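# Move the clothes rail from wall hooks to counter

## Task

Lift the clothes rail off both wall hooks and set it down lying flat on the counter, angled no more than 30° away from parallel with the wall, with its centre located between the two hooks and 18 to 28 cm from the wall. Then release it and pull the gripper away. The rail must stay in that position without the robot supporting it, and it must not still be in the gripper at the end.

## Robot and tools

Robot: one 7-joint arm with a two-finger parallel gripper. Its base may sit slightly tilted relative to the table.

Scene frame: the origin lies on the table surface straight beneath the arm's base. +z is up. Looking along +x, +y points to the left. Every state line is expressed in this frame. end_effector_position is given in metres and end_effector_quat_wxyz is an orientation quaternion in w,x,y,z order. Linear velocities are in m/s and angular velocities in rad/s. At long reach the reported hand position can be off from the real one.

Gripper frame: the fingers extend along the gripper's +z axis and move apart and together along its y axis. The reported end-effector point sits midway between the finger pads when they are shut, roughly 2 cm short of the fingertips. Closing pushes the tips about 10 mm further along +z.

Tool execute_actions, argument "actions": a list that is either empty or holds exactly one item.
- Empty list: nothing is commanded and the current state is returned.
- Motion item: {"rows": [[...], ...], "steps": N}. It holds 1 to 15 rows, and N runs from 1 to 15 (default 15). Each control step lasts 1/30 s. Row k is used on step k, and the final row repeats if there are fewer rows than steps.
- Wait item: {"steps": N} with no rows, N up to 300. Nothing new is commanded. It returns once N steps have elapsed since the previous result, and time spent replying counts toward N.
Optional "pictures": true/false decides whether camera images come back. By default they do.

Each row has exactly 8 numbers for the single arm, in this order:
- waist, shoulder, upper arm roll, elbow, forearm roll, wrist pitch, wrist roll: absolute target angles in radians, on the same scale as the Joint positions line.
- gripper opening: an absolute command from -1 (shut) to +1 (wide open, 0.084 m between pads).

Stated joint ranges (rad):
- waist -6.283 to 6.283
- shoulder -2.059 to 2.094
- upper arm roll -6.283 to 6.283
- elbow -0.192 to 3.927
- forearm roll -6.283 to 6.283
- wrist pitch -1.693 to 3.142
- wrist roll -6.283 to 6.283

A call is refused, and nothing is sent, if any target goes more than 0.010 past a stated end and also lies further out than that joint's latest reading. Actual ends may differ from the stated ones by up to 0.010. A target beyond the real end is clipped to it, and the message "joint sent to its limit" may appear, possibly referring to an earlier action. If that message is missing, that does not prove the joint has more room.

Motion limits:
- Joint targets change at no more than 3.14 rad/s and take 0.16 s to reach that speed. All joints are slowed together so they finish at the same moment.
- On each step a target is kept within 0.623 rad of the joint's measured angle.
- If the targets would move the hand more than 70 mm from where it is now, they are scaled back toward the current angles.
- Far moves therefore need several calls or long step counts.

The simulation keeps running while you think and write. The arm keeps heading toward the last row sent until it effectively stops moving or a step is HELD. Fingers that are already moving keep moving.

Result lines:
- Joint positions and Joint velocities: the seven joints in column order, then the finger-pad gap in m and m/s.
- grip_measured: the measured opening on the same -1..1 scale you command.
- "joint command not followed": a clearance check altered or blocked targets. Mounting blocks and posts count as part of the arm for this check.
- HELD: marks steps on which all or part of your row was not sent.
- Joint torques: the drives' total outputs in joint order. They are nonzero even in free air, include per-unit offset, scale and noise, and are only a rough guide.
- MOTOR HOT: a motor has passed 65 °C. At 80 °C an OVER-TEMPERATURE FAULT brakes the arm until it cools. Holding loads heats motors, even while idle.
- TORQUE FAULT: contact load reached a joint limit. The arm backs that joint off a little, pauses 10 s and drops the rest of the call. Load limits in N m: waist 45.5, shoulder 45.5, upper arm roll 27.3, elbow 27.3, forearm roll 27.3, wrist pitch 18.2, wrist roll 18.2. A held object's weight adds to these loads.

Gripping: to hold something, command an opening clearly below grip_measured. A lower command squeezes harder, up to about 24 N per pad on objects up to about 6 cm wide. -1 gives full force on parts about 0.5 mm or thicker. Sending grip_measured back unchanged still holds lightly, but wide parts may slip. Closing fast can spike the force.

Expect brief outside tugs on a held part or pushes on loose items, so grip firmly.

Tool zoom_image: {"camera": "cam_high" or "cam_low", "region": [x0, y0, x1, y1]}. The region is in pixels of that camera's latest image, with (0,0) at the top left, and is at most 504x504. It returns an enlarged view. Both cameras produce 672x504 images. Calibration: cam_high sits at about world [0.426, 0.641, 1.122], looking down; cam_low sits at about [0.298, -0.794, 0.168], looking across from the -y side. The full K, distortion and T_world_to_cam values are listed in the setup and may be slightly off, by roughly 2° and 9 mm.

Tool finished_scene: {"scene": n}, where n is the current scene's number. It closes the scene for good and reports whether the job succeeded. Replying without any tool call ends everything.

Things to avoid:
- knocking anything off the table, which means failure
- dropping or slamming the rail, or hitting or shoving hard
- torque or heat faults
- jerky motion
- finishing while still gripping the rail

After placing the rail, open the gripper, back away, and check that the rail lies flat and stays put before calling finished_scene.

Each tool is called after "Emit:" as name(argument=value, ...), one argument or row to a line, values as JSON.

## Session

Emit:
execute_actions(
  actions=[],
)

Scene clock: 0.00 s of 4700.00 s.
end_effector_position=(+0.0318, +0.4303, +0.2285) grip_measured=+1.00 end_effector_quat_wxyz=(-0.038, +0.920, -0.344, -0.187) end_effector_velocity=(+0.000, +0.000, +0.000) end_effector_angular_velocity=(+0.000, +0.000, -0.001)
Joint positions: [ 1.384 -0.3    0.348  0.367  0.363  0.227  1.938  0.084]
Joint velocities: [ 0.     0.    -0.     0.001  0.     0.     0.    -0.   ]
Joint torques (N m, as the arm reports them, + toward a larger angle): no reading
Motor temperatures (°C, as the motors report them): [28 30 28 30 27 30 27]

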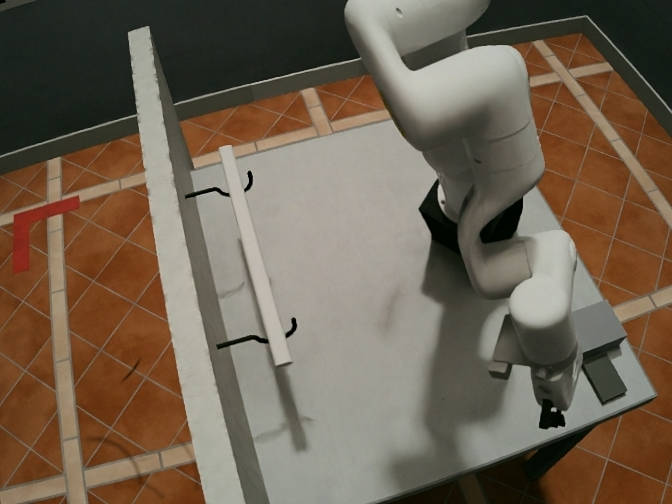

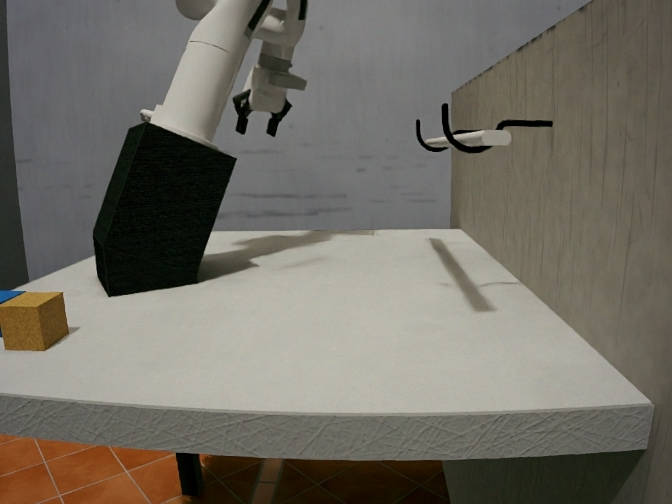

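Emit:
execute_actions(
  actions=[
    {"rows":[[0.9,-0.5,0,0.5,0,0.6,1.481,1]],"steps":15},
  ],
  pictures=false,
)

Emit:
execute_actions(
  actions=[
    {"rows":[[0.4,-0.5,0,0.5,0,0.6,1.481,1]],"steps":15},
  ],
  pictures=false,
)

Emit:
execute_actions(
  actions=[
    {"rows":[[0.1,-0.5,0,0.5,0,0.6,1.481,1]],"steps":15},
  ],
)

Scene clock: 6.67 s of 4700.00 s.
end_effector_position=(+0.2057, +0.4023, +0.2280) grip_measured=+1.00 end_effector_quat_wxyz=(-0.040, +0.934, -0.340, -0.103) end_effector_velocity=(+0.393, -0.162, +0.026) end_effector_angular_velocity=(-0.222, -0.363, +0.007)
Joint positions: [ 1.113 -0.412  0.153  0.442  0.16   0.435  1.682  0.084]
Joint velocities: [-0.623 -0.257 -0.445  0.17  -0.465  0.478 -0.584 -0.   ]
Joint torques (N m, as the arm reports them, + toward a larger angle): [  4.11 -11.41   3.04  10.33  -0.36  -1.17  -0.78]
Motor temperatures (°C, as the motors report them): [28 30 28 31 27 30 27]
Steps of this call (steps 1 to 90: nothing new was sent; then 3.17 s passed at rest; steps 91 to 105: all 15 steps of this action). Readings (joint positions):
91: [1.384 -0.300 0.348 0.367 0.363 0.227 1.938]
92: [1.382 -0.301 0.347 0.367 0.361 0.229 1.935]
94: [1.354 -0.312 0.329 0.374 0.337 0.254 1.906]
98: [1.262 -0.351 0.259 0.401 0.271 0.321 1.822]
105: the state above

Scene clock: 7.17 s of 4700.00 s.
end_effector_position=(+0.3665, +0.2753, +0.2295) grip_measured=+1.00 end_effector_quat_wxyz=(-0.000, +0.888, -0.459, -0.008) end_effector_velocity=(+0.254, -0.324, +0.036) end_effector_angular_velocity=(-0.344, -0.233, -0.589)
Joint positions: [ 0.698 -0.468  0.056  0.478  0.058  0.54   1.554  0.084]
Joint velocities: [-0.857 -0.092 -0.16   0.062 -0.167  0.171 -0.208  0.   ]
Joint torques (N m, as the arm reports them, + toward a larger angle): [  2.34 -11.09  -0.49  11.29   0.11  -1.32  -0.45]
Motor temperatures (°C, as the motors report them): [28 30 28 32 27 30 27]
Steps of this call (steps 1 to 15: all 15 steps of this action). Readings (joint positions):
1: [1.092 -0.421 0.138 0.447 0.144 0.451 1.663]
2: [1.070 -0.428 0.125 0.452 0.131 0.465 1.646]
4: [1.014 -0.435 0.113 0.457 0.119 0.477 1.629]
8: [0.899 -0.446 0.093 0.464 0.097 0.500 1.602]
15: the state above

Scene clock: 7.67 s of 4700.00 s.
end_effector_position=(+0.4490, +0.0923, +0.2589) grip_measured=+1.00 end_effector_quat_wxyz=(+0.050, +0.785, -0.613, +0.079) end_effector_velocity=(+0.059, -0.389, +0.091) end_effector_angular_velocity=(-0.358, -0.156, -0.727)
Joint positions: [ 0.237 -0.493  0.012  0.495  0.012  0.587  1.496  0.084]
Joint velocities: [-0.924 -0.056 -0.07   0.02  -0.087  0.121 -0.128 -0.   ]
Joint torques (N m, as the arm reports them, + toward a larger angle): [ -1.24 -10.86  -3.8   12.36   0.49  -1.85   0.18]
Motor temperatures (°C, as the motors report them): [28 30 28 32 27 30 27]
Steps of this call (steps 1 to 15: all 15 steps of this action). Readings (joint positions):
1: [0.670 -0.471 0.050 0.480 0.053 0.546 1.547]
2: [0.640 -0.474 0.046 0.482 0.048 0.551 1.541]
4: [0.579 -0.477 0.041 0.484 0.043 0.556 1.535]
8: [0.454 -0.482 0.031 0.488 0.032 0.567 1.521]
15: the state above

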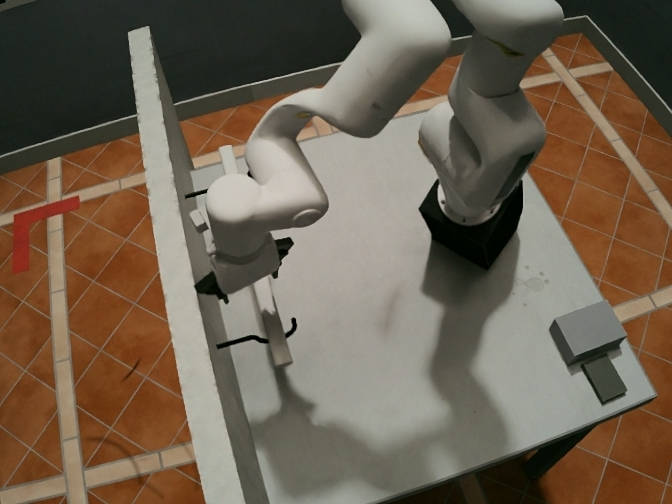

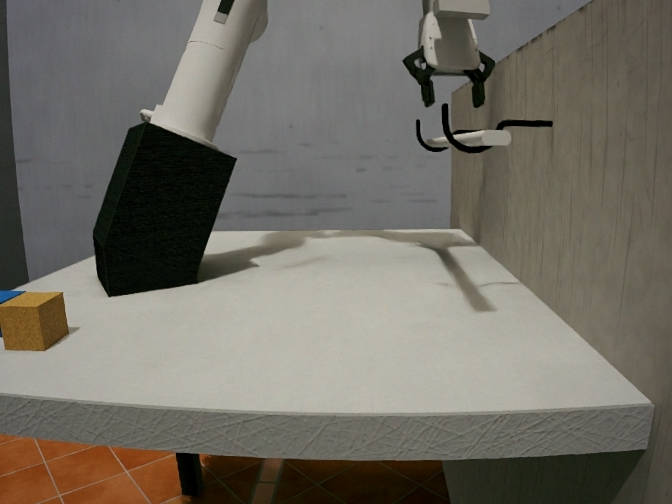

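Emit:
execute_actions(
  actions=[
    {"rows":[[0.05,-0.5,0,0.43,0,0.6,1.481,1]],"steps":15},
  ],
)

Scene clock: 12.73 s of 4700.00 s.
end_effector_position=(+0.4230, +0.0097, +0.2562) grip_measured=+1.00 end_effector_quat_wxyz=(+0.093, +0.728, -0.674, +0.086) end_effector_velocity=(-0.007, -0.003, -0.004) end_effector_angular_velocity=(-0.001, +0.013, -0.007)
Joint positions: [ 0.051 -0.5    0.     0.432 -0.     0.6    1.481  0.084]
Joint velocities: [-0.005  0.001  0.    -0.013  0.     0.001 -0.001 -0.   ]
Joint torques (N m, as the arm reports them, + toward a larger angle): [-1.41 -9.2  -4.69 11.87  0.07 -1.01 -0.32]
Motor temperatures (°C, as the motors report them): [28 30 28 33 27 30 27]
Steps of this call (steps 1 to 30: the robot went on to your last target; steps 31 to 100: nothing new was sent; then 1.23 s passed at rest; steps 101 to 115: all 15 steps of this action). Readings (joint positions):
101: [0.100 -0.500 0.000 0.500 -0.000 0.600 1.481]
102: [0.099 -0.500 0.000 0.498 -0.000 0.600 1.481]
104: [0.081 -0.501 0.002 0.477 -0.000 0.599 1.481]
108: [0.056 -0.499 -0.001 0.436 0.000 0.601 1.481]
115: the state above

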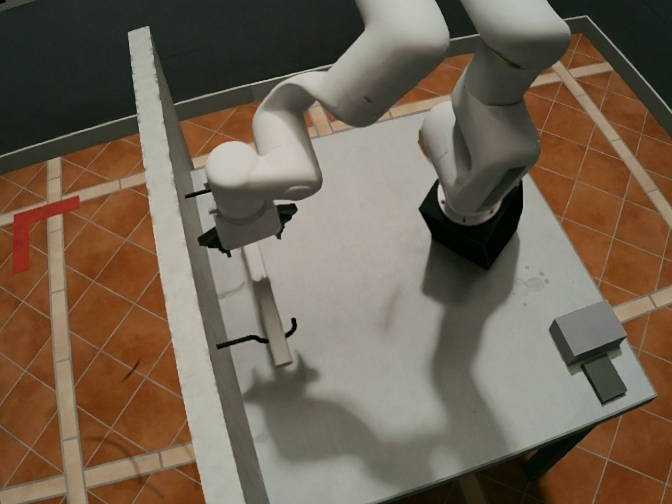

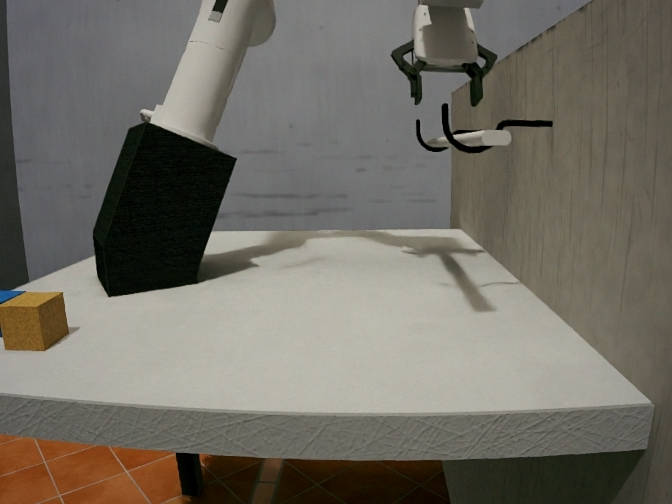

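Emit:
execute_actions(
  actions=[
    {"rows":[[0.05,-0.34,0,0.47,0,0.54,1.481,1]],"steps":15},
  ],
)

Scene clock: 15.37 s of 4700.00 s.
end_effector_position=(+0.4241, +0.0001, +0.2205) grip_measured=+1.00 end_effector_quat_wxyz=(+0.113, +0.725, -0.677, +0.064) end_effector_velocity=(+0.001, -0.001, -0.006) end_effector_angular_velocity=(+0.000, +0.006, -0.001)
Joint positions: [ 0.05  -0.344 -0.     0.47   0.     0.541  1.481  0.084]
Joint velocities: [ 0.001  0.025 -0.     0.007 -0.    -0.013  0.    -0.   ]
Joint torques (N m, as the arm reports them, + toward a larger angle): [ -1.88 -11.59  -4.88  10.74  -0.05  -0.91  -0.33]
Motor temperatures (°C, as the motors report them): [28 30 28 34 27 30 27]
Steps of this call (steps 1 to 15: the robot went on to your last target; steps 16 to 64: nothing new was sent; steps 65 to 79: all 15 steps of this action). Readings (joint positions):
65: [0.050 -0.500 -0.000 0.430 -0.000 0.600 1.481]
66: [0.050 -0.498 -0.000 0.431 -0.000 0.599 1.481]
68: [0.050 -0.469 -0.000 0.440 0.000 0.586 1.481]
72: [0.050 -0.369 0.000 0.460 -0.000 0.553 1.481]
79: the state above

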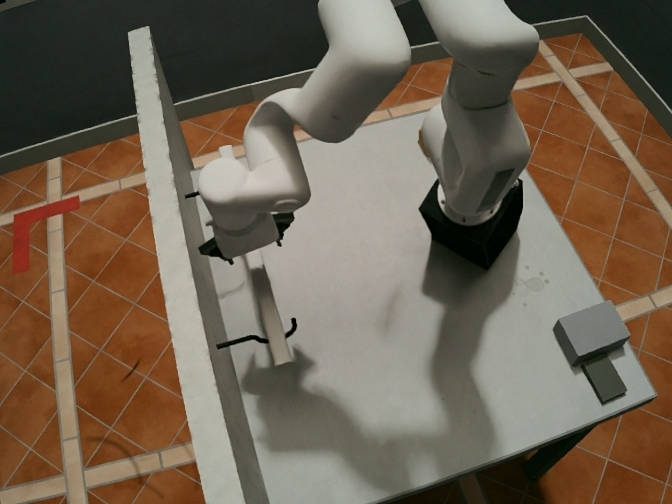

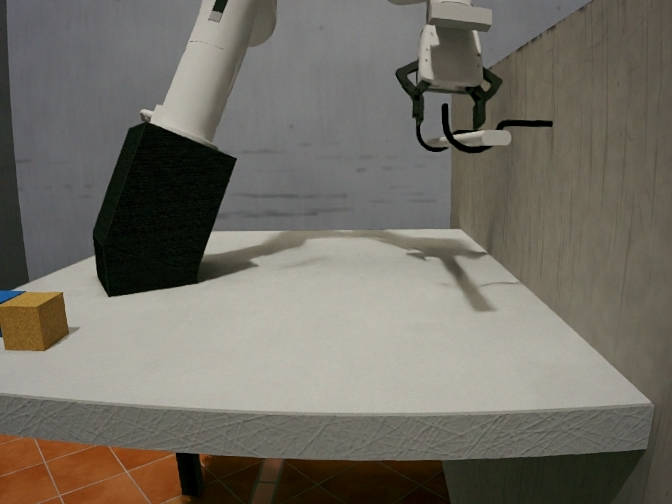

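Emit:
execute_actions(
  actions=[
    {"rows":[[0.05,-0.2,0,0.5,0,0.5,1.481,1]],"steps":15},
  ],
)

Scene clock: 18.47 s of 4700.00 s.
end_effector_position=(+0.4159, -0.0091, +0.1849) grip_measured=+1.00 end_effector_quat_wxyz=(+0.136, +0.721, -0.679, +0.038) end_effector_velocity=(-0.003, -0.002, -0.006) end_effector_angular_velocity=(+0.000, +0.012, -0.003)
Joint positions: [ 0.05  -0.203 -0.     0.5    0.     0.501  1.481  0.084]
Joint velocities: [-0.     0.021  0.     0.002  0.    -0.006 -0.001 -0.   ]
Joint torques (N m, as the arm reports them, + toward a larger angle): [ -2.42 -12.18  -5.17   9.63   0.2   -0.92  -0.38]
Motor temperatures (°C, as the motors report them): [28 31 28 34 27 30 27]
Steps of this call (steps 1 to 15: the robot went on to your last target; steps 16 to 78: nothing new was sent; steps 79 to 93: all 15 steps of this action). Readings (joint positions):
79: [0.050 -0.340 -0.000 0.470 -0.000 0.540 1.481]
80: [0.050 -0.338 -0.000 0.471 -0.000 0.539 1.481]
82: [0.050 -0.310 -0.000 0.479 0.000 0.529 1.481]
86: [0.050 -0.223 0.000 0.492 -0.000 0.509 1.481]
93: the state above

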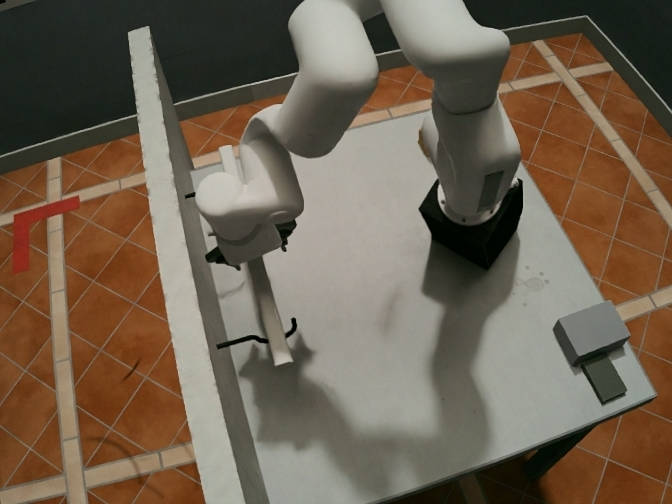

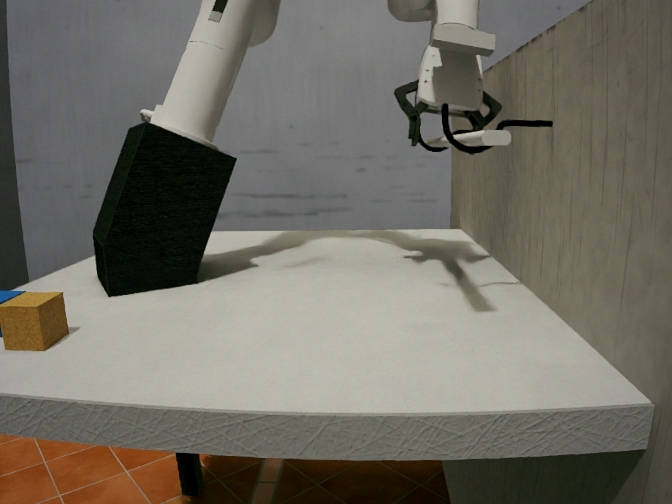

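Close, then lift.

Emit:
execute_actions(
  actions=[
    {"rows":[[0.05,-0.2,0,0.5,0,0.5,1.481,-1]],"steps":15},
  ],
  pictures=false,
)

Emit:
execute_actions(
  actions=[
    {"rows":[[0.05,-0.5,0,0.43,0,0.6,1.481,-1]],"steps":15},
  ],
)

Scene clock: 22.33 s of 4700.00 s.
end_effector_position=(+0.4198, -0.0088, +0.1861) grip_measured=-0.34 end_effector_quat_wxyz=(+0.133, +0.721, -0.679, +0.041) end_effector_velocity=(-0.004, -0.000, -0.002) end_effector_angular_velocity=(-0.000, +0.009, +0.000)
Joint positions: [ 0.05  -0.202 -0.     0.506  0.     0.497  1.481  0.029]
Joint velocities: [ 0.001  0.001 -0.001 -0.005 -0.001  0.003 -0.001  0.   ]
Joint torques (N m, as the arm reports them, + toward a larger angle): [-2.75 -7.78 -5.44  1.17 -0.33  2.47 -0.55]
Motor temperatures (°C, as the motors report them): [28 31 28 34 27 30 27]
Steps of this call (steps 1 to 15: the robot went on to your last target; steps 16 to 90: nothing new was sent; then 0.37 s passed at rest; steps 91 to 105: all 15 steps of this action). Readings (joint positions):
91: [0.050 -0.200 0.000 0.500 -0.000 0.500 1.481]
92: [0.050 -0.200 0.000 0.500 0.000 0.500 1.481]
94: [0.050 -0.200 -0.000 0.500 0.000 0.500 1.481]
98: [0.050 -0.201 0.000 0.503 0.000 0.498 1.481]
105: the state above

Scene clock: 22.83 s of 4700.00 s.
end_effector_position=(+0.4204, +0.0085, +0.2525) grip_measured=-0.36 end_effector_quat_wxyz=(+0.097, +0.727, -0.675, +0.082) end_effector_velocity=(+0.004, +0.004, +0.018) end_effector_angular_velocity=(+0.000, -0.039, +0.004)
Joint positions: [ 0.05  -0.491  0.     0.429  0.     0.598  1.481  0.028]
Joint velocities: [-0.    -0.068 -0.003 -0.008  0.001  0.02   0.002 -0.   ]
Joint torques (N m, as the arm reports them, + toward a larger angle): [-0.79 -9.27 -4.19 11.89 -0.31 -0.75 -0.69]
Motor temperatures (°C, as the motors report them): [28 31 28 34 27 30 27]
Steps of this call (steps 1 to 15: all 15 steps of this action). Readings (joint positions):
1: [0.050 -0.202 -0.000 0.505 0.000 0.497 1.481]
2: [0.050 -0.204 -0.000 0.505 0.000 0.498 1.481]
4: [0.050 -0.232 -0.000 0.492 -0.000 0.511 1.481]
8: [0.050 -0.405 -0.000 0.444 0.000 0.573 1.481]
15: the state above

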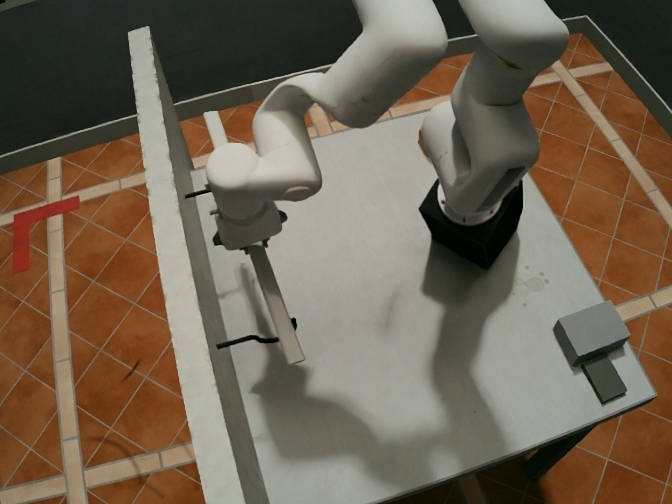

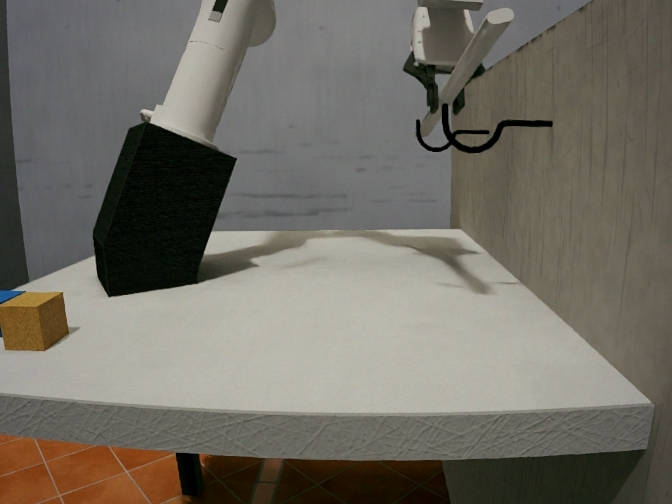

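Emit:
execute_actions(
  actions=[
    {"rows":[[0.05,-0.6,0,0.3,0,0.5,1.481,-1]],"steps":15},
  ],
)

Scene clock: 25.57 s of 4700.00 s.
end_effector_position=(+0.4037, +0.0086, +0.2535) grip_measured=-0.33 end_effector_quat_wxyz=(+0.070, +0.730, -0.671, +0.111) end_effector_velocity=(-0.008, +0.001, -0.005) end_effector_angular_velocity=(-0.001, +0.002, +0.006)
Joint positions: [ 0.05  -0.598 -0.001  0.304  0.     0.501  1.481  0.03 ]
Joint velocities: [ 0.003 -0.013  0.004 -0.028 -0.001 -0.014  0.     0.001]
Joint torques (N m, as the arm reports them, + toward a larger angle): [ 2.32 -6.83 -1.05 10.   -0.67  0.07 -1.28]
Motor temperatures (°C, as the motors report them): [28 31 28 35 27 30 27]
Steps of this call (steps 1 to 15: the robot went on to your last target; steps 16 to 67: nothing new was sent; steps 68 to 82: all 15 steps of this action). Readings (joint positions):
68: [0.050 -0.500 0.000 0.430 0.000 0.600 1.481]
69: [0.050 -0.501 0.000 0.428 -0.000 0.598 1.481]
71: [0.050 -0.524 -0.000 0.400 0.000 0.572 1.481]
75: [0.049 -0.584 -0.002 0.324 0.000 0.518 1.482]
82: the state above

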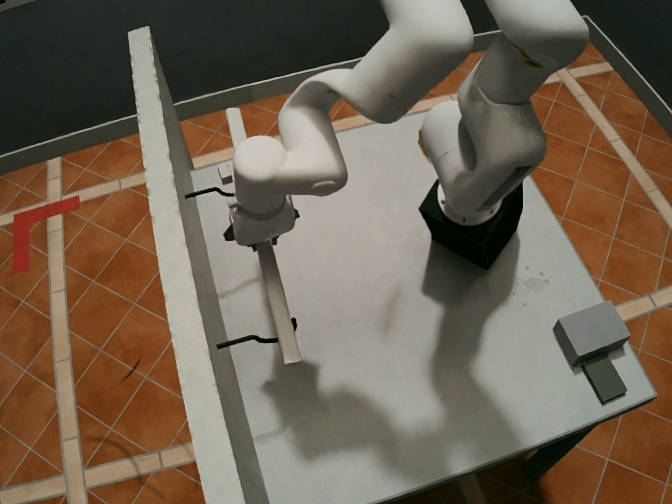

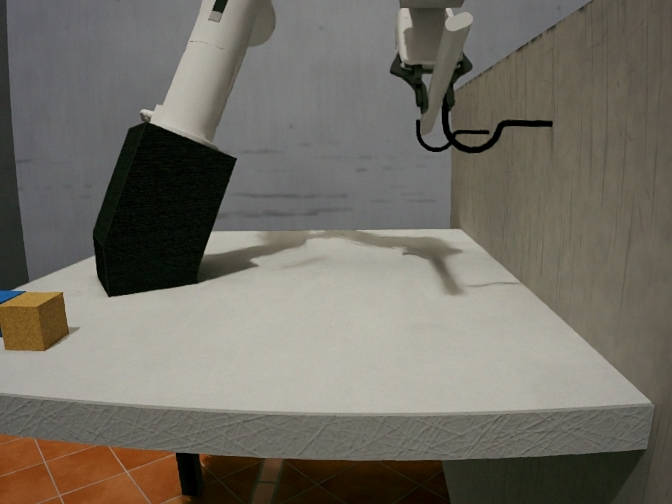

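Emit:
execute_actions(
  actions=[
    {"rows":[[0.05,-0.85,0,0.3,0,0.7,1.481,-1]],"steps":15},
  ],
)

Scene clock: 28.63 s of 4700.00 s.
end_effector_position=(+0.3952, +0.0234, +0.3072) grip_measured=-0.63 end_effector_quat_wxyz=(+0.055, +0.732, -0.667, +0.128) end_effector_velocity=(+0.000, +0.005, +0.014) end_effector_angular_velocity=(+0.001, -0.014, +0.002)
Joint positions: [ 0.051 -0.843  0.001  0.299  0.     0.695  1.481  0.017]
Joint velocities: [ 0.001 -0.049  0.002  0.011  0.002  0.045  0.003  0.   ]
Joint torques (N m, as the arm reports them, + toward a larger angle): [ 0.25 -5.84 -3.92 13.21 -0.96 -0.42 -1.11]
Motor temperatures (°C, as the motors report them): [28 31 28 35 27 30 27]
Steps of this call (steps 1 to 15: the robot went on to your last target; steps 16 to 77: nothing new was sent; steps 78 to 92: all 15 steps of this action). Readings (joint positions):
78: [0.050 -0.600 -0.000 0.300 -0.000 0.500 1.482]
79: [0.050 -0.602 0.000 0.300 -0.000 0.502 1.482]
81: [0.050 -0.631 0.000 0.298 -0.000 0.530 1.481]
85: [0.051 -0.785 0.002 0.300 -0.000 0.646 1.480]
92: the state above

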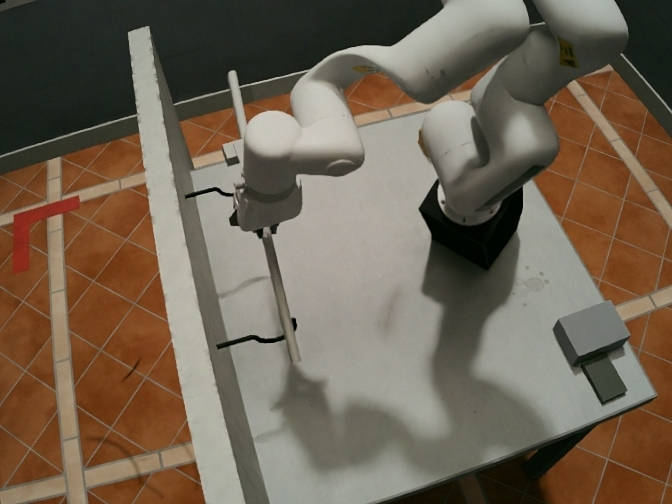

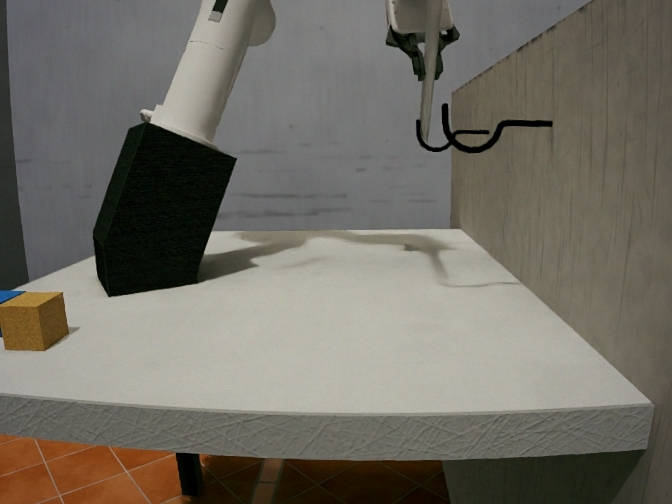

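Emit:
execute_actions(
  actions=[
    {"rows":[[0.15,-1.1,0,0.3,0,0.9,1.481,-1]],"steps":15},
  ],
)

Scene clock: 31.00 s of 4700.00 s.
end_effector_position=(+0.3755, +0.0652, +0.3523) grip_measured=-0.56 end_effector_quat_wxyz=(+0.027, +0.763, -0.633, +0.130) end_effector_velocity=(-0.009, +0.007, +0.006) end_effector_angular_velocity=(+0.006, +0.009, +0.019)
Joint positions: [ 0.147 -1.094 -0.     0.3   -0.     0.894  1.481  0.02 ]
Joint velocities: [ 0.02  -0.049  0.001 -0.001  0.     0.052 -0.002  0.002]
Joint torques (N m, as the arm reports them, + toward a larger angle): [ 2.63 -1.4  -2.01 13.27 -0.44 -0.02 -1.15]
Motor temperatures (°C, as the motors report them): [28 31 28 36 27 30 27]
Steps of this call (steps 1 to 15: the robot went on to your last target; steps 16 to 56: nothing new was sent; steps 57 to 71: all 15 steps of this action). Readings (joint positions):
57: [0.050 -0.850 0.000 0.300 0.000 0.700 1.481]
58: [0.051 -0.852 -0.000 0.300 -0.000 0.702 1.481]
60: [0.062 -0.881 -0.002 0.298 -0.001 0.729 1.481]
64: [0.123 -1.036 0.000 0.303 -0.000 0.844 1.481]
71: the state above

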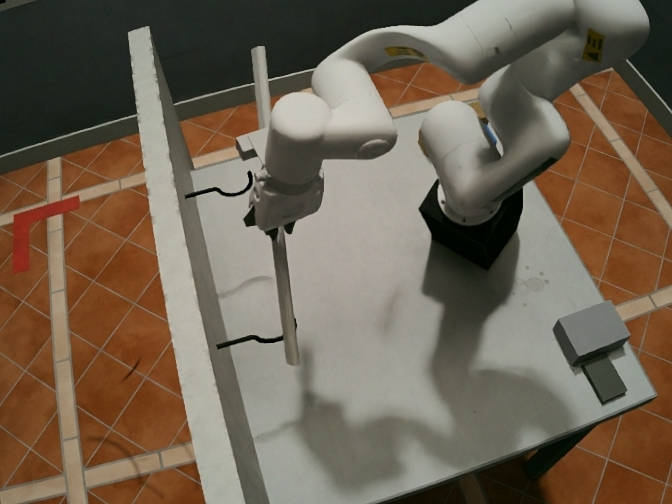

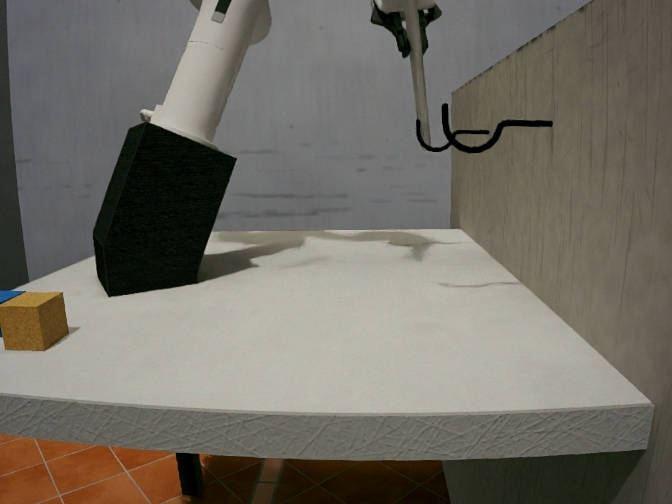

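Emit:
execute_actions(
  actions=[
    {"rows":[[0.0,-1.3,0,0.4,0,1.1,1.481,-1]],"steps":15},
  ],
)

Scene clock: 36.00 s of 4700.00 s.
end_effector_position=(+0.3658, +0.0445, +0.4368) grip_measured=-0.67 end_effector_quat_wxyz=(+0.012, +0.717, -0.670, +0.190) end_effector_velocity=(-0.005, -0.006, +0.017) end_effector_angular_velocity=(+0.005, -0.031, -0.050)
Joint positions: [ 0.004 -1.295  0.     0.395  0.     1.096  1.481  0.015]
Joint velocities: [-0.036 -0.039 -0.011  0.021  0.005  0.043  0.015 -0.005]
Joint torques (N m, as the arm reports them, + toward a larger angle): [ 3.04 -1.42 -3.46 16.83 -0.88 -1.96 -0.53]
Motor temperatures (°C, as the motors report them): [28 30 28 37 27 30 27]
Steps of this call (steps 1 to 15: the robot went on to your last target; steps 16 to 90: nothing new was sent; then 1.50 s passed at rest; steps 91 to 105: all 15 steps of this action). Readings (joint positions):
91: [0.150 -1.100 -0.000 0.300 0.000 0.900 1.481]
92: [0.149 -1.102 0.000 0.301 0.000 0.903 1.481]
94: [0.126 -1.130 0.001 0.311 0.001 0.937 1.481]
98: [0.040 -1.248 -0.000 0.375 -0.001 1.047 1.479]
105: the state above

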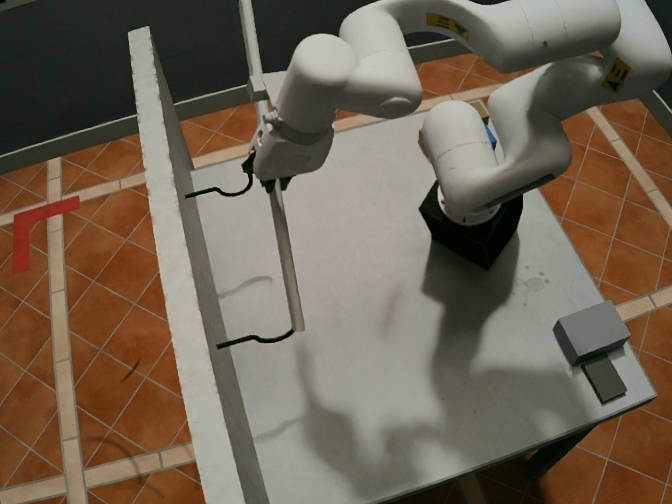

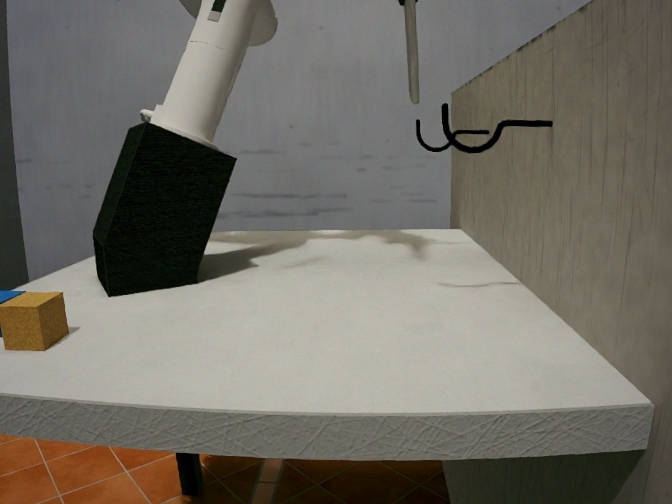

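Emit:
execute_actions(
  actions=[
    {"rows":[[0.0,-1.0,0,0.1,0,0.8,1.481,-1]],"steps":15},
  ],
)

Scene clock: 44.43 s of 4700.00 s.
end_effector_position=(+0.3178, +0.0039, +0.2838) grip_measured=-0.67 end_effector_quat_wxyz=(+0.099, +0.710, -0.691, +0.092) end_effector_velocity=(-0.165, -0.052, -0.225) end_effector_angular_velocity=(+0.029, +0.467, -0.127)
Joint positions: [ 0.    -1.032  0.     0.131 -0.     0.836  1.481  0.015]
Joint velocities: [ 0.001  0.389  0.002 -0.438  0.    -0.342 -0.001  0.   ]
Joint torques (N m, as the arm reports them, + toward a larger angle): [ 1.33 -7.55 -2.98 19.81 -0.42 -1.7  -0.3 ]
Motor temperatures (°C, as the motors report them): [28 30 28 40 27 30 27]
Steps of this call (steps 1 to 15: the robot went on to your last target; steps 16 to 90: nothing new was sent; then 4.93 s passed at rest; steps 91 to 105: all 15 steps of this action). Readings (joint positions):
91: [-0.000 -1.300 -0.000 0.400 0.000 1.100 1.481]
92: [-0.000 -1.298 -0.000 0.399 0.000 1.097 1.481]
94: [-0.000 -1.272 -0.000 0.376 -0.000 1.064 1.481]
98: [0.000 -1.179 0.000 0.278 -0.000 0.980 1.481]
105: the state above

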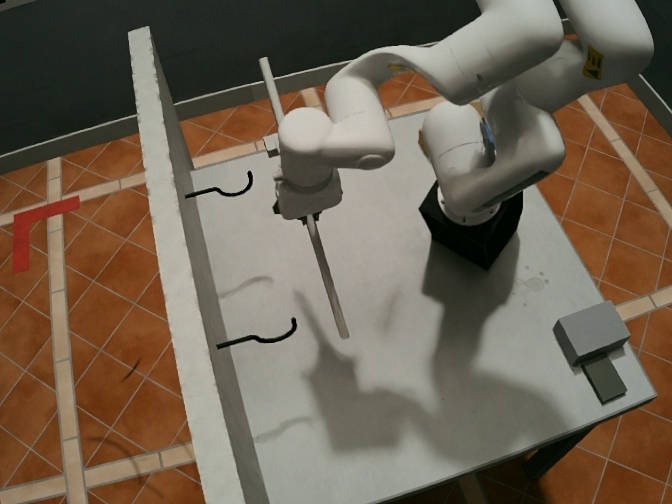

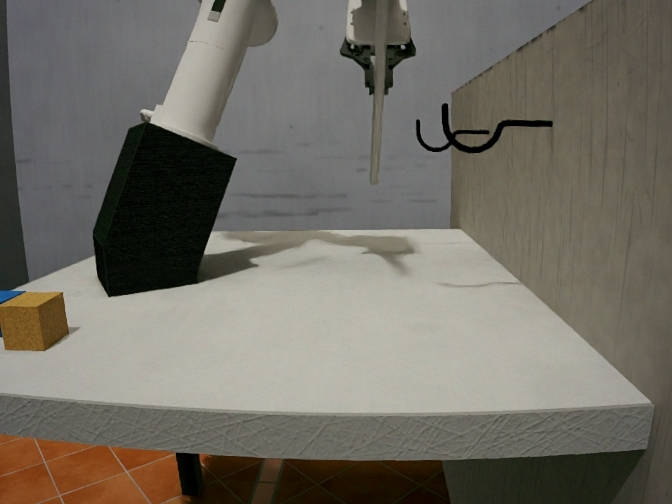

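Emit:
execute_actions(
  actions=[
    {"rows":[[0.2,-0.5,0,0.15,0,0.45,1.481,-1]],"steps":15},
  ],
  pictures=false,
)

Emit:
execute_actions(
  actions=[
    {"rows":[[0.2,-0.1,0,0.2,0,0.15,1.481,-1]],"steps":15},
  ],
)

Scene clock: 51.13 s of 4700.00 s.
end_effector_position=(+0.3095, +0.0347, +0.1821) grip_measured=-0.67 end_effector_quat_wxyz=(+0.129, +0.766, -0.629, +0.019) end_effector_velocity=(+0.021, +0.022, -0.033) end_effector_angular_velocity=(+0.036, -0.012, +0.079)
Joint positions: [ 0.19  -0.523  0.001  0.146 -0.     0.469  1.481  0.015]
Joint velocities: [ 0.092  0.216 -0.01   0.053  0.001 -0.195  0.001 -0.   ]
Joint torques (N m, as the arm reports them, + toward a larger angle): [-0.84 -8.93 -3.31 10.   -0.1  -0.85 -0.32]
Motor temperatures (°C, as the motors report them): [28 30 28 41 27 30 27]
Steps of this call (steps 1 to 30: the robot went on to your last target; steps 31 to 100: nothing new was sent; then 2.87 s passed at rest; steps 101 to 115: all 15 steps of this action). Readings (joint positions):
101: [0.000 -1.000 -0.000 0.100 -0.000 0.800 1.481]
102: [0.001 -0.998 -0.000 0.100 -0.000 0.798 1.481]
104: [0.013 -0.968 -0.001 0.104 -0.000 0.774 1.481]
108: [0.097 -0.757 -0.000 0.126 -0.000 0.629 1.481]
115: the state above

Scene clock: 51.63 s of 4700.00 s.
end_effector_position=(+0.2991, +0.0216, +0.1122) grip_measured=-0.67 end_effector_quat_wxyz=(+0.145, +0.766, -0.627, +0.000) end_effector_velocity=(+0.020, -0.001, -0.016) end_effector_angular_velocity=(+0.006, -0.049, +0.008)
Joint positions: [ 0.2   -0.114  0.     0.198 -0.     0.161  1.481  0.015]
Joint velocities: [ 0.001  0.112 -0.001  0.044  0.    -0.119  0.001 -0.   ]
Joint torques (N m, as the arm reports them, + toward a larger angle): [ -1.74 -11.28  -3.71   4.74   0.45  -0.72  -0.32]
Motor temperatures (°C, as the motors report them): [28 30 28 41 27 30 27]
Steps of this call (steps 1 to 15: all 15 steps of this action). Readings (joint positions):
1: [0.193 -0.517 0.000 0.148 -0.000 0.463 1.481]
2: [0.195 -0.511 0.000 0.149 -0.000 0.457 1.481]
4: [0.197 -0.476 -0.000 0.155 -0.000 0.427 1.481]
8: [0.199 -0.262 -0.000 0.182 -0.000 0.271 1.481]
15: the state above

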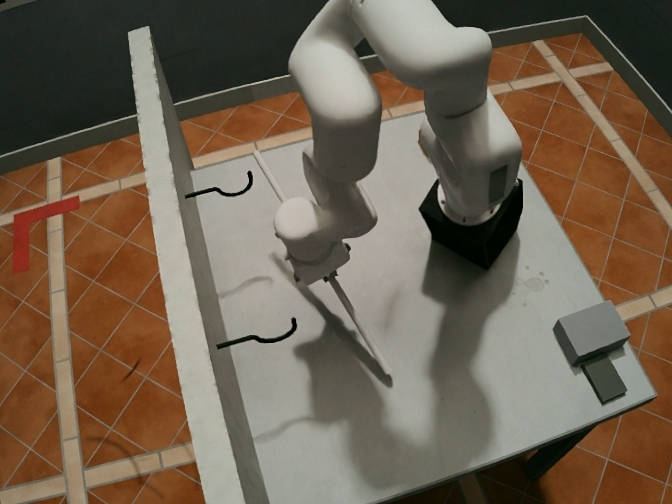

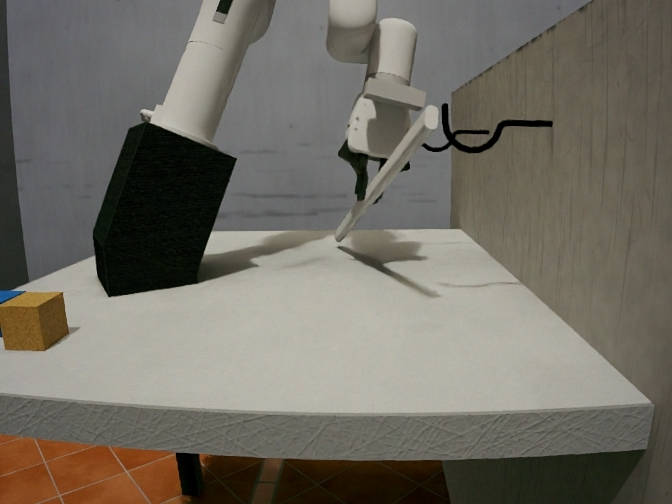

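Emit:
execute_actions(
  actions=[
    {"rows":[[0.2,0.15,0,0.3,0,0.05,1.35,-1]],"steps":15},
  ],
  pictures=false,
)

Emit:
execute_actions(
  actions=[
    {"rows":[[0.2,0.38,0,0.4,0,-0.05,1.35,-1]],"steps":15},
  ],
)

Scene clock: 55.90 s of 4700.00 s.
end_effector_position=(+0.2971, +0.0120, +0.0670) grip_measured=-0.67 end_effector_quat_wxyz=(+0.162, +0.800, -0.577, -0.027) end_effector_velocity=(+0.005, -0.002, -0.009) end_effector_angular_velocity=(+0.008, +0.002, +0.032)
Joint positions: [ 0.2    0.144  0.     0.297 -0.     0.053  1.353  0.015]
Joint velocities: [-0.001  0.048 -0.001  0.026  0.    -0.027 -0.034  0.   ]
Joint torques (N m, as the arm reports them, + toward a larger angle): [ -2.58 -12.44  -4.42   2.89   0.72  -0.66   0.04]
Motor temperatures (°C, as the motors report them): [28 30 28 39 27 30 27]
Steps of this call (steps 1 to 30: the robot went on to your last target; steps 31 to 100: nothing new was sent; then 0.43 s passed at rest; steps 101 to 115: all 15 steps of this action). Readings (joint positions):
101: [0.200 -0.100 0.000 0.200 0.000 0.150 1.481]
102: [0.200 -0.098 -0.000 0.201 0.000 0.149 1.480]
104: [0.200 -0.068 -0.000 0.214 0.000 0.135 1.462]
108: [0.200 0.085 0.000 0.274 -0.000 0.078 1.386]
115: the state above

Scene clock: 56.40 s of 4700.00 s.
end_effector_position=(+0.2926, +0.0018, +0.0211) grip_measured=-0.67 end_effector_quat_wxyz=(+0.171, +0.799, -0.576, -0.038) end_effector_velocity=(+0.005, -0.002, -0.009) end_effector_angular_velocity=(+0.001, -0.009, +0.002)
Joint positions: [ 0.2    0.374  0.     0.398 -0.    -0.048  1.35   0.015]
Joint velocities: [-0.001  0.043 -0.     0.026  0.    -0.026 -0.001 -0.   ]
Joint torques (N m, as the arm reports them, + toward a larger angle): [ -2.92 -13.7   -5.06   1.44   0.59  -0.8   -0.27]
Motor temperatures (°C, as the motors report them): [28 30 28 39 27 30 27]
Steps of this call (steps 1 to 15: all 15 steps of this action). Readings (joint positions):
1: [0.200 0.145 0.000 0.298 -0.000 0.052 1.352]
2: [0.200 0.148 0.000 0.299 -0.000 0.050 1.352]
4: [0.200 0.179 -0.000 0.314 -0.000 0.035 1.351]
8: [0.200 0.323 0.000 0.375 0.000 -0.024 1.350]
15: the state above

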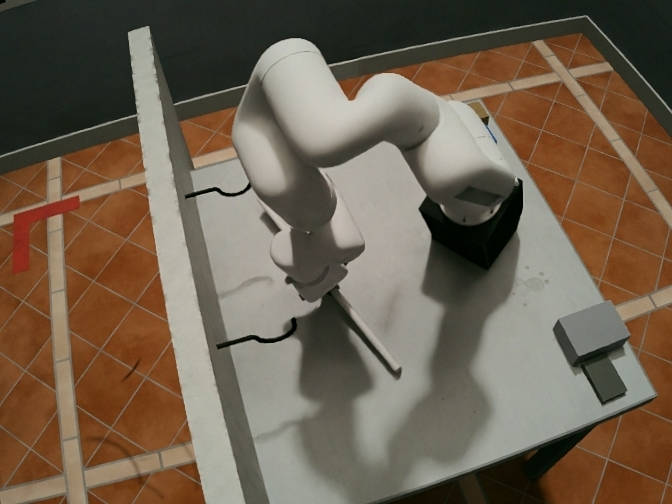

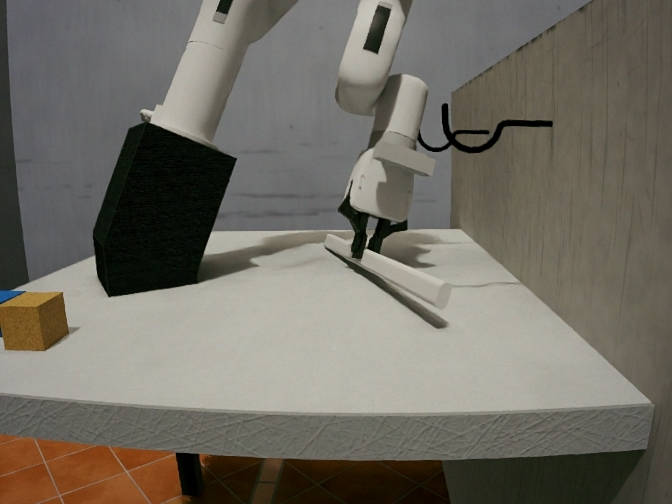

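Emit:
execute_actions(
  actions=[
    {"rows":[[0.2,0.33,0,0.4,0,-0.05,1.7,-1]],"steps":15},
  ],
)

Scene clock: 60.43 s of 4700.00 s.
end_effector_position=(+0.3121, +0.0062, +0.0296) grip_measured=-0.67 end_effector_quat_wxyz=(+0.157, +0.694, -0.702, +0.005) end_effector_velocity=(+0.000, +0.001, +0.002) end_effector_angular_velocity=(-0.023, -0.028, -0.105)
Joint positions: [ 0.2    0.332  0.     0.4   -0.    -0.05   1.689  0.015]
Joint velocities: [-0.001 -0.01   0.001 -0.005 -0.     0.003  0.112 -0.   ]
Joint torques (N m, as the arm reports them, + toward a larger angle): [ -3.11 -13.71  -5.15   1.8    0.61  -0.71  -0.44]
Motor temperatures (°C, as the motors report them): [28 31 28 37 27 30 27]
Steps of this call (steps 1 to 15: the robot went on to your last target; steps 16 to 90: nothing new was sent; then 0.53 s passed at rest; steps 91 to 105: all 15 steps of this action). Readings (joint positions):
91: [0.200 0.380 -0.000 0.400 -0.000 -0.050 1.350]
92: [0.200 0.380 0.000 0.400 -0.000 -0.050 1.353]
94: [0.200 0.376 0.000 0.399 -0.000 -0.050 1.386]
98: [0.200 0.348 -0.000 0.400 0.000 -0.050 1.575]
105: the state above

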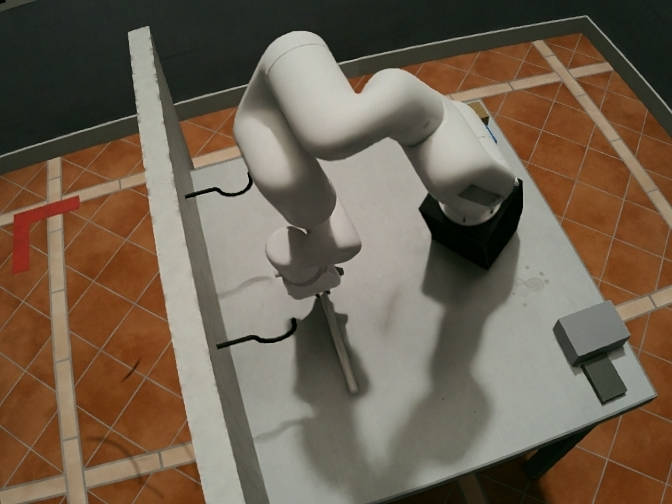

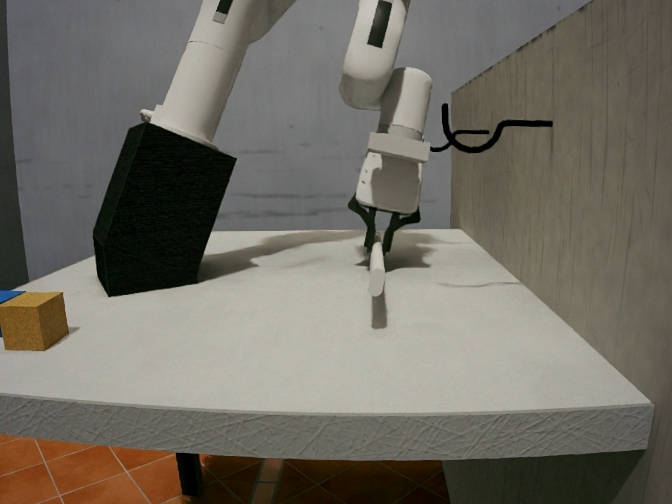

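Parallel now. Lower, release, lift.

Emit:
execute_actions(
  actions=[
    {"rows":[[0.2,0.39,0,0.4,0,-0.05,1.7,-1]],"steps":10},
  ],
  pictures=false,
)

Emit:
execute_actions(
  actions=[
    {"rows":[[0.2,0.39,0,0.4,0,-0.05,1.7,1]],"steps":12},
  ],
  pictures=false,
)

Emit:
execute_actions(
  actions=[
    {"rows":[[0.2,0.0,0,0.2,0,0.1,1.7,1]],"steps":15},
  ],
)

Scene clock: 64.63 s of 4700.00 s.
end_effector_position=(+0.2886, +0.0008, +0.0186) grip_measured=-0.67 end_effector_quat_wxyz=(+0.179, +0.685, -0.706, -0.011) end_effector_velocity=(+0.010, +0.001, -0.006) end_effector_angular_velocity=(+0.004, -0.013, +0.009)
Joint positions: [ 0.2    0.387  0.     0.399  0.    -0.05   1.7    0.015]
Joint velocities: [ 0.001  0.023  0.001  0.028 -0.001 -0.009 -0.003  0.   ]
Joint torques (N m, as the arm reports them, + toward a larger angle): [ -3.18 -14.1   -5.11   1.23   0.66  -0.49  -0.3 ]
Motor temperatures (°C, as the motors report them): [28 31 28 36 27 30 27]
Steps of this call (steps 1 to 30: the robot went on to your last target; steps 31 to 100: nothing new was sent; then 0.53 s passed at rest; steps 101 to 110: all 10 steps of this action). Readings (joint positions):
101: [0.200 0.330 -0.000 0.400 0.000 -0.050 1.700]
102: [0.200 0.332 -0.000 0.400 -0.000 -0.050 1.700]
104: [0.200 0.353 -0.000 0.403 0.000 -0.051 1.700]
108: [0.200 0.384 0.000 0.397 0.000 -0.049 1.700]
110: the state above

Scene clock: 65.03 s of 4700.00 s.
end_effector_position=(+0.2880, +0.0005, +0.0181) grip_measured=+1.00 end_effector_quat_wxyz=(+0.180, +0.685, -0.706, -0.011) end_effector_velocity=(+0.000, +0.000, -0.000) end_effector_angular_velocity=(+0.000, +0.001, +0.001)
Joint positions: [ 0.2    0.39  -0.     0.4    0.    -0.05   1.7    0.084]
Joint velocities: [ 0.001  0.001  0.     0.002 -0.     0.001  0.001  0.002]
Joint torques (N m, as the arm reports them, + toward a larger angle): [ -2.76 -13.65  -4.44   0.77   0.36  -0.63  -0.3 ]
Motor temperatures (°C, as the motors report them): [28 31 28 36 27 30 27]
Steps of this call (steps 1 to 12: all 12 steps of this action). Readings (joint positions):
1: [0.200 0.387 0.000 0.400 -0.000 -0.050 1.700]
2: [0.200 0.388 -0.000 0.400 0.000 -0.050 1.700]
4: [0.200 0.388 -0.000 0.400 0.000 -0.050 1.700]
8: [0.200 0.389 -0.000 0.400 0.000 -0.050 1.700]
12: the state above

Scene clock: 65.53 s of 4700.00 s.
end_effector_position=(+0.2781, +0.0141, +0.0894) grip_measured=+1.00 end_effector_quat_wxyz=(+0.165, +0.689, -0.706, +0.000) end_effector_velocity=(-0.013, +0.003, +0.018) end_effector_angular_velocity=(-0.001, +0.006, -0.001)
Joint positions: [ 0.2    0.013  0.     0.206 -0.     0.095  1.7    0.084]
Joint velocities: [ 0.001 -0.11   0.001 -0.062  0.     0.054  0.002 -0.   ]
Joint torques (N m, as the arm reports them, + toward a larger angle): [-1.44 -9.73 -3.51  3.67  0.34 -0.73 -0.27]
Motor temperatures (°C, as the motors report them): [28 31 28 35 27 30 27]
Steps of this call (steps 1 to 15: all 15 steps of this action). Readings (joint positions):
1: [0.200 0.390 -0.000 0.400 0.000 -0.050 1.700]
2: [0.200 0.388 -0.000 0.399 0.000 -0.049 1.700]
4: [0.200 0.358 0.000 0.382 0.000 -0.036 1.700]
8: [0.200 0.152 -0.000 0.279 -0.000 0.041 1.700]
15: the state above

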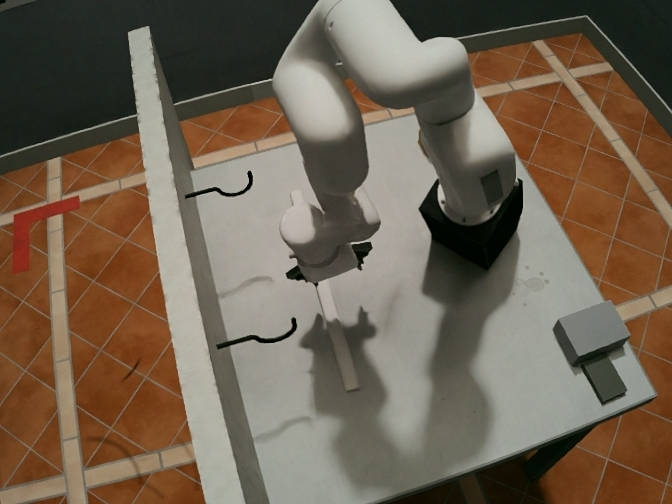

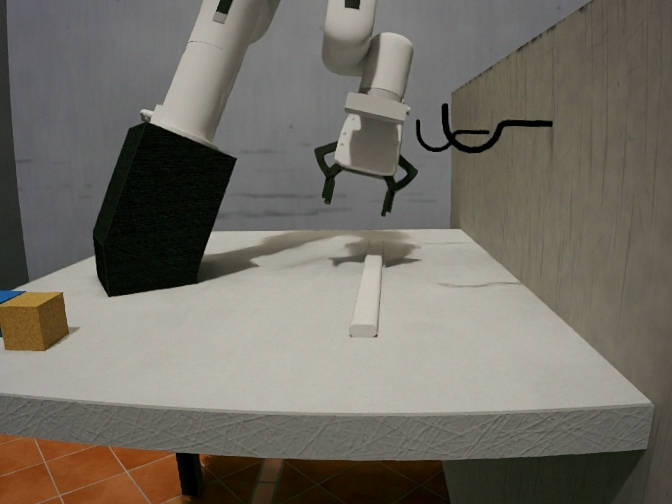

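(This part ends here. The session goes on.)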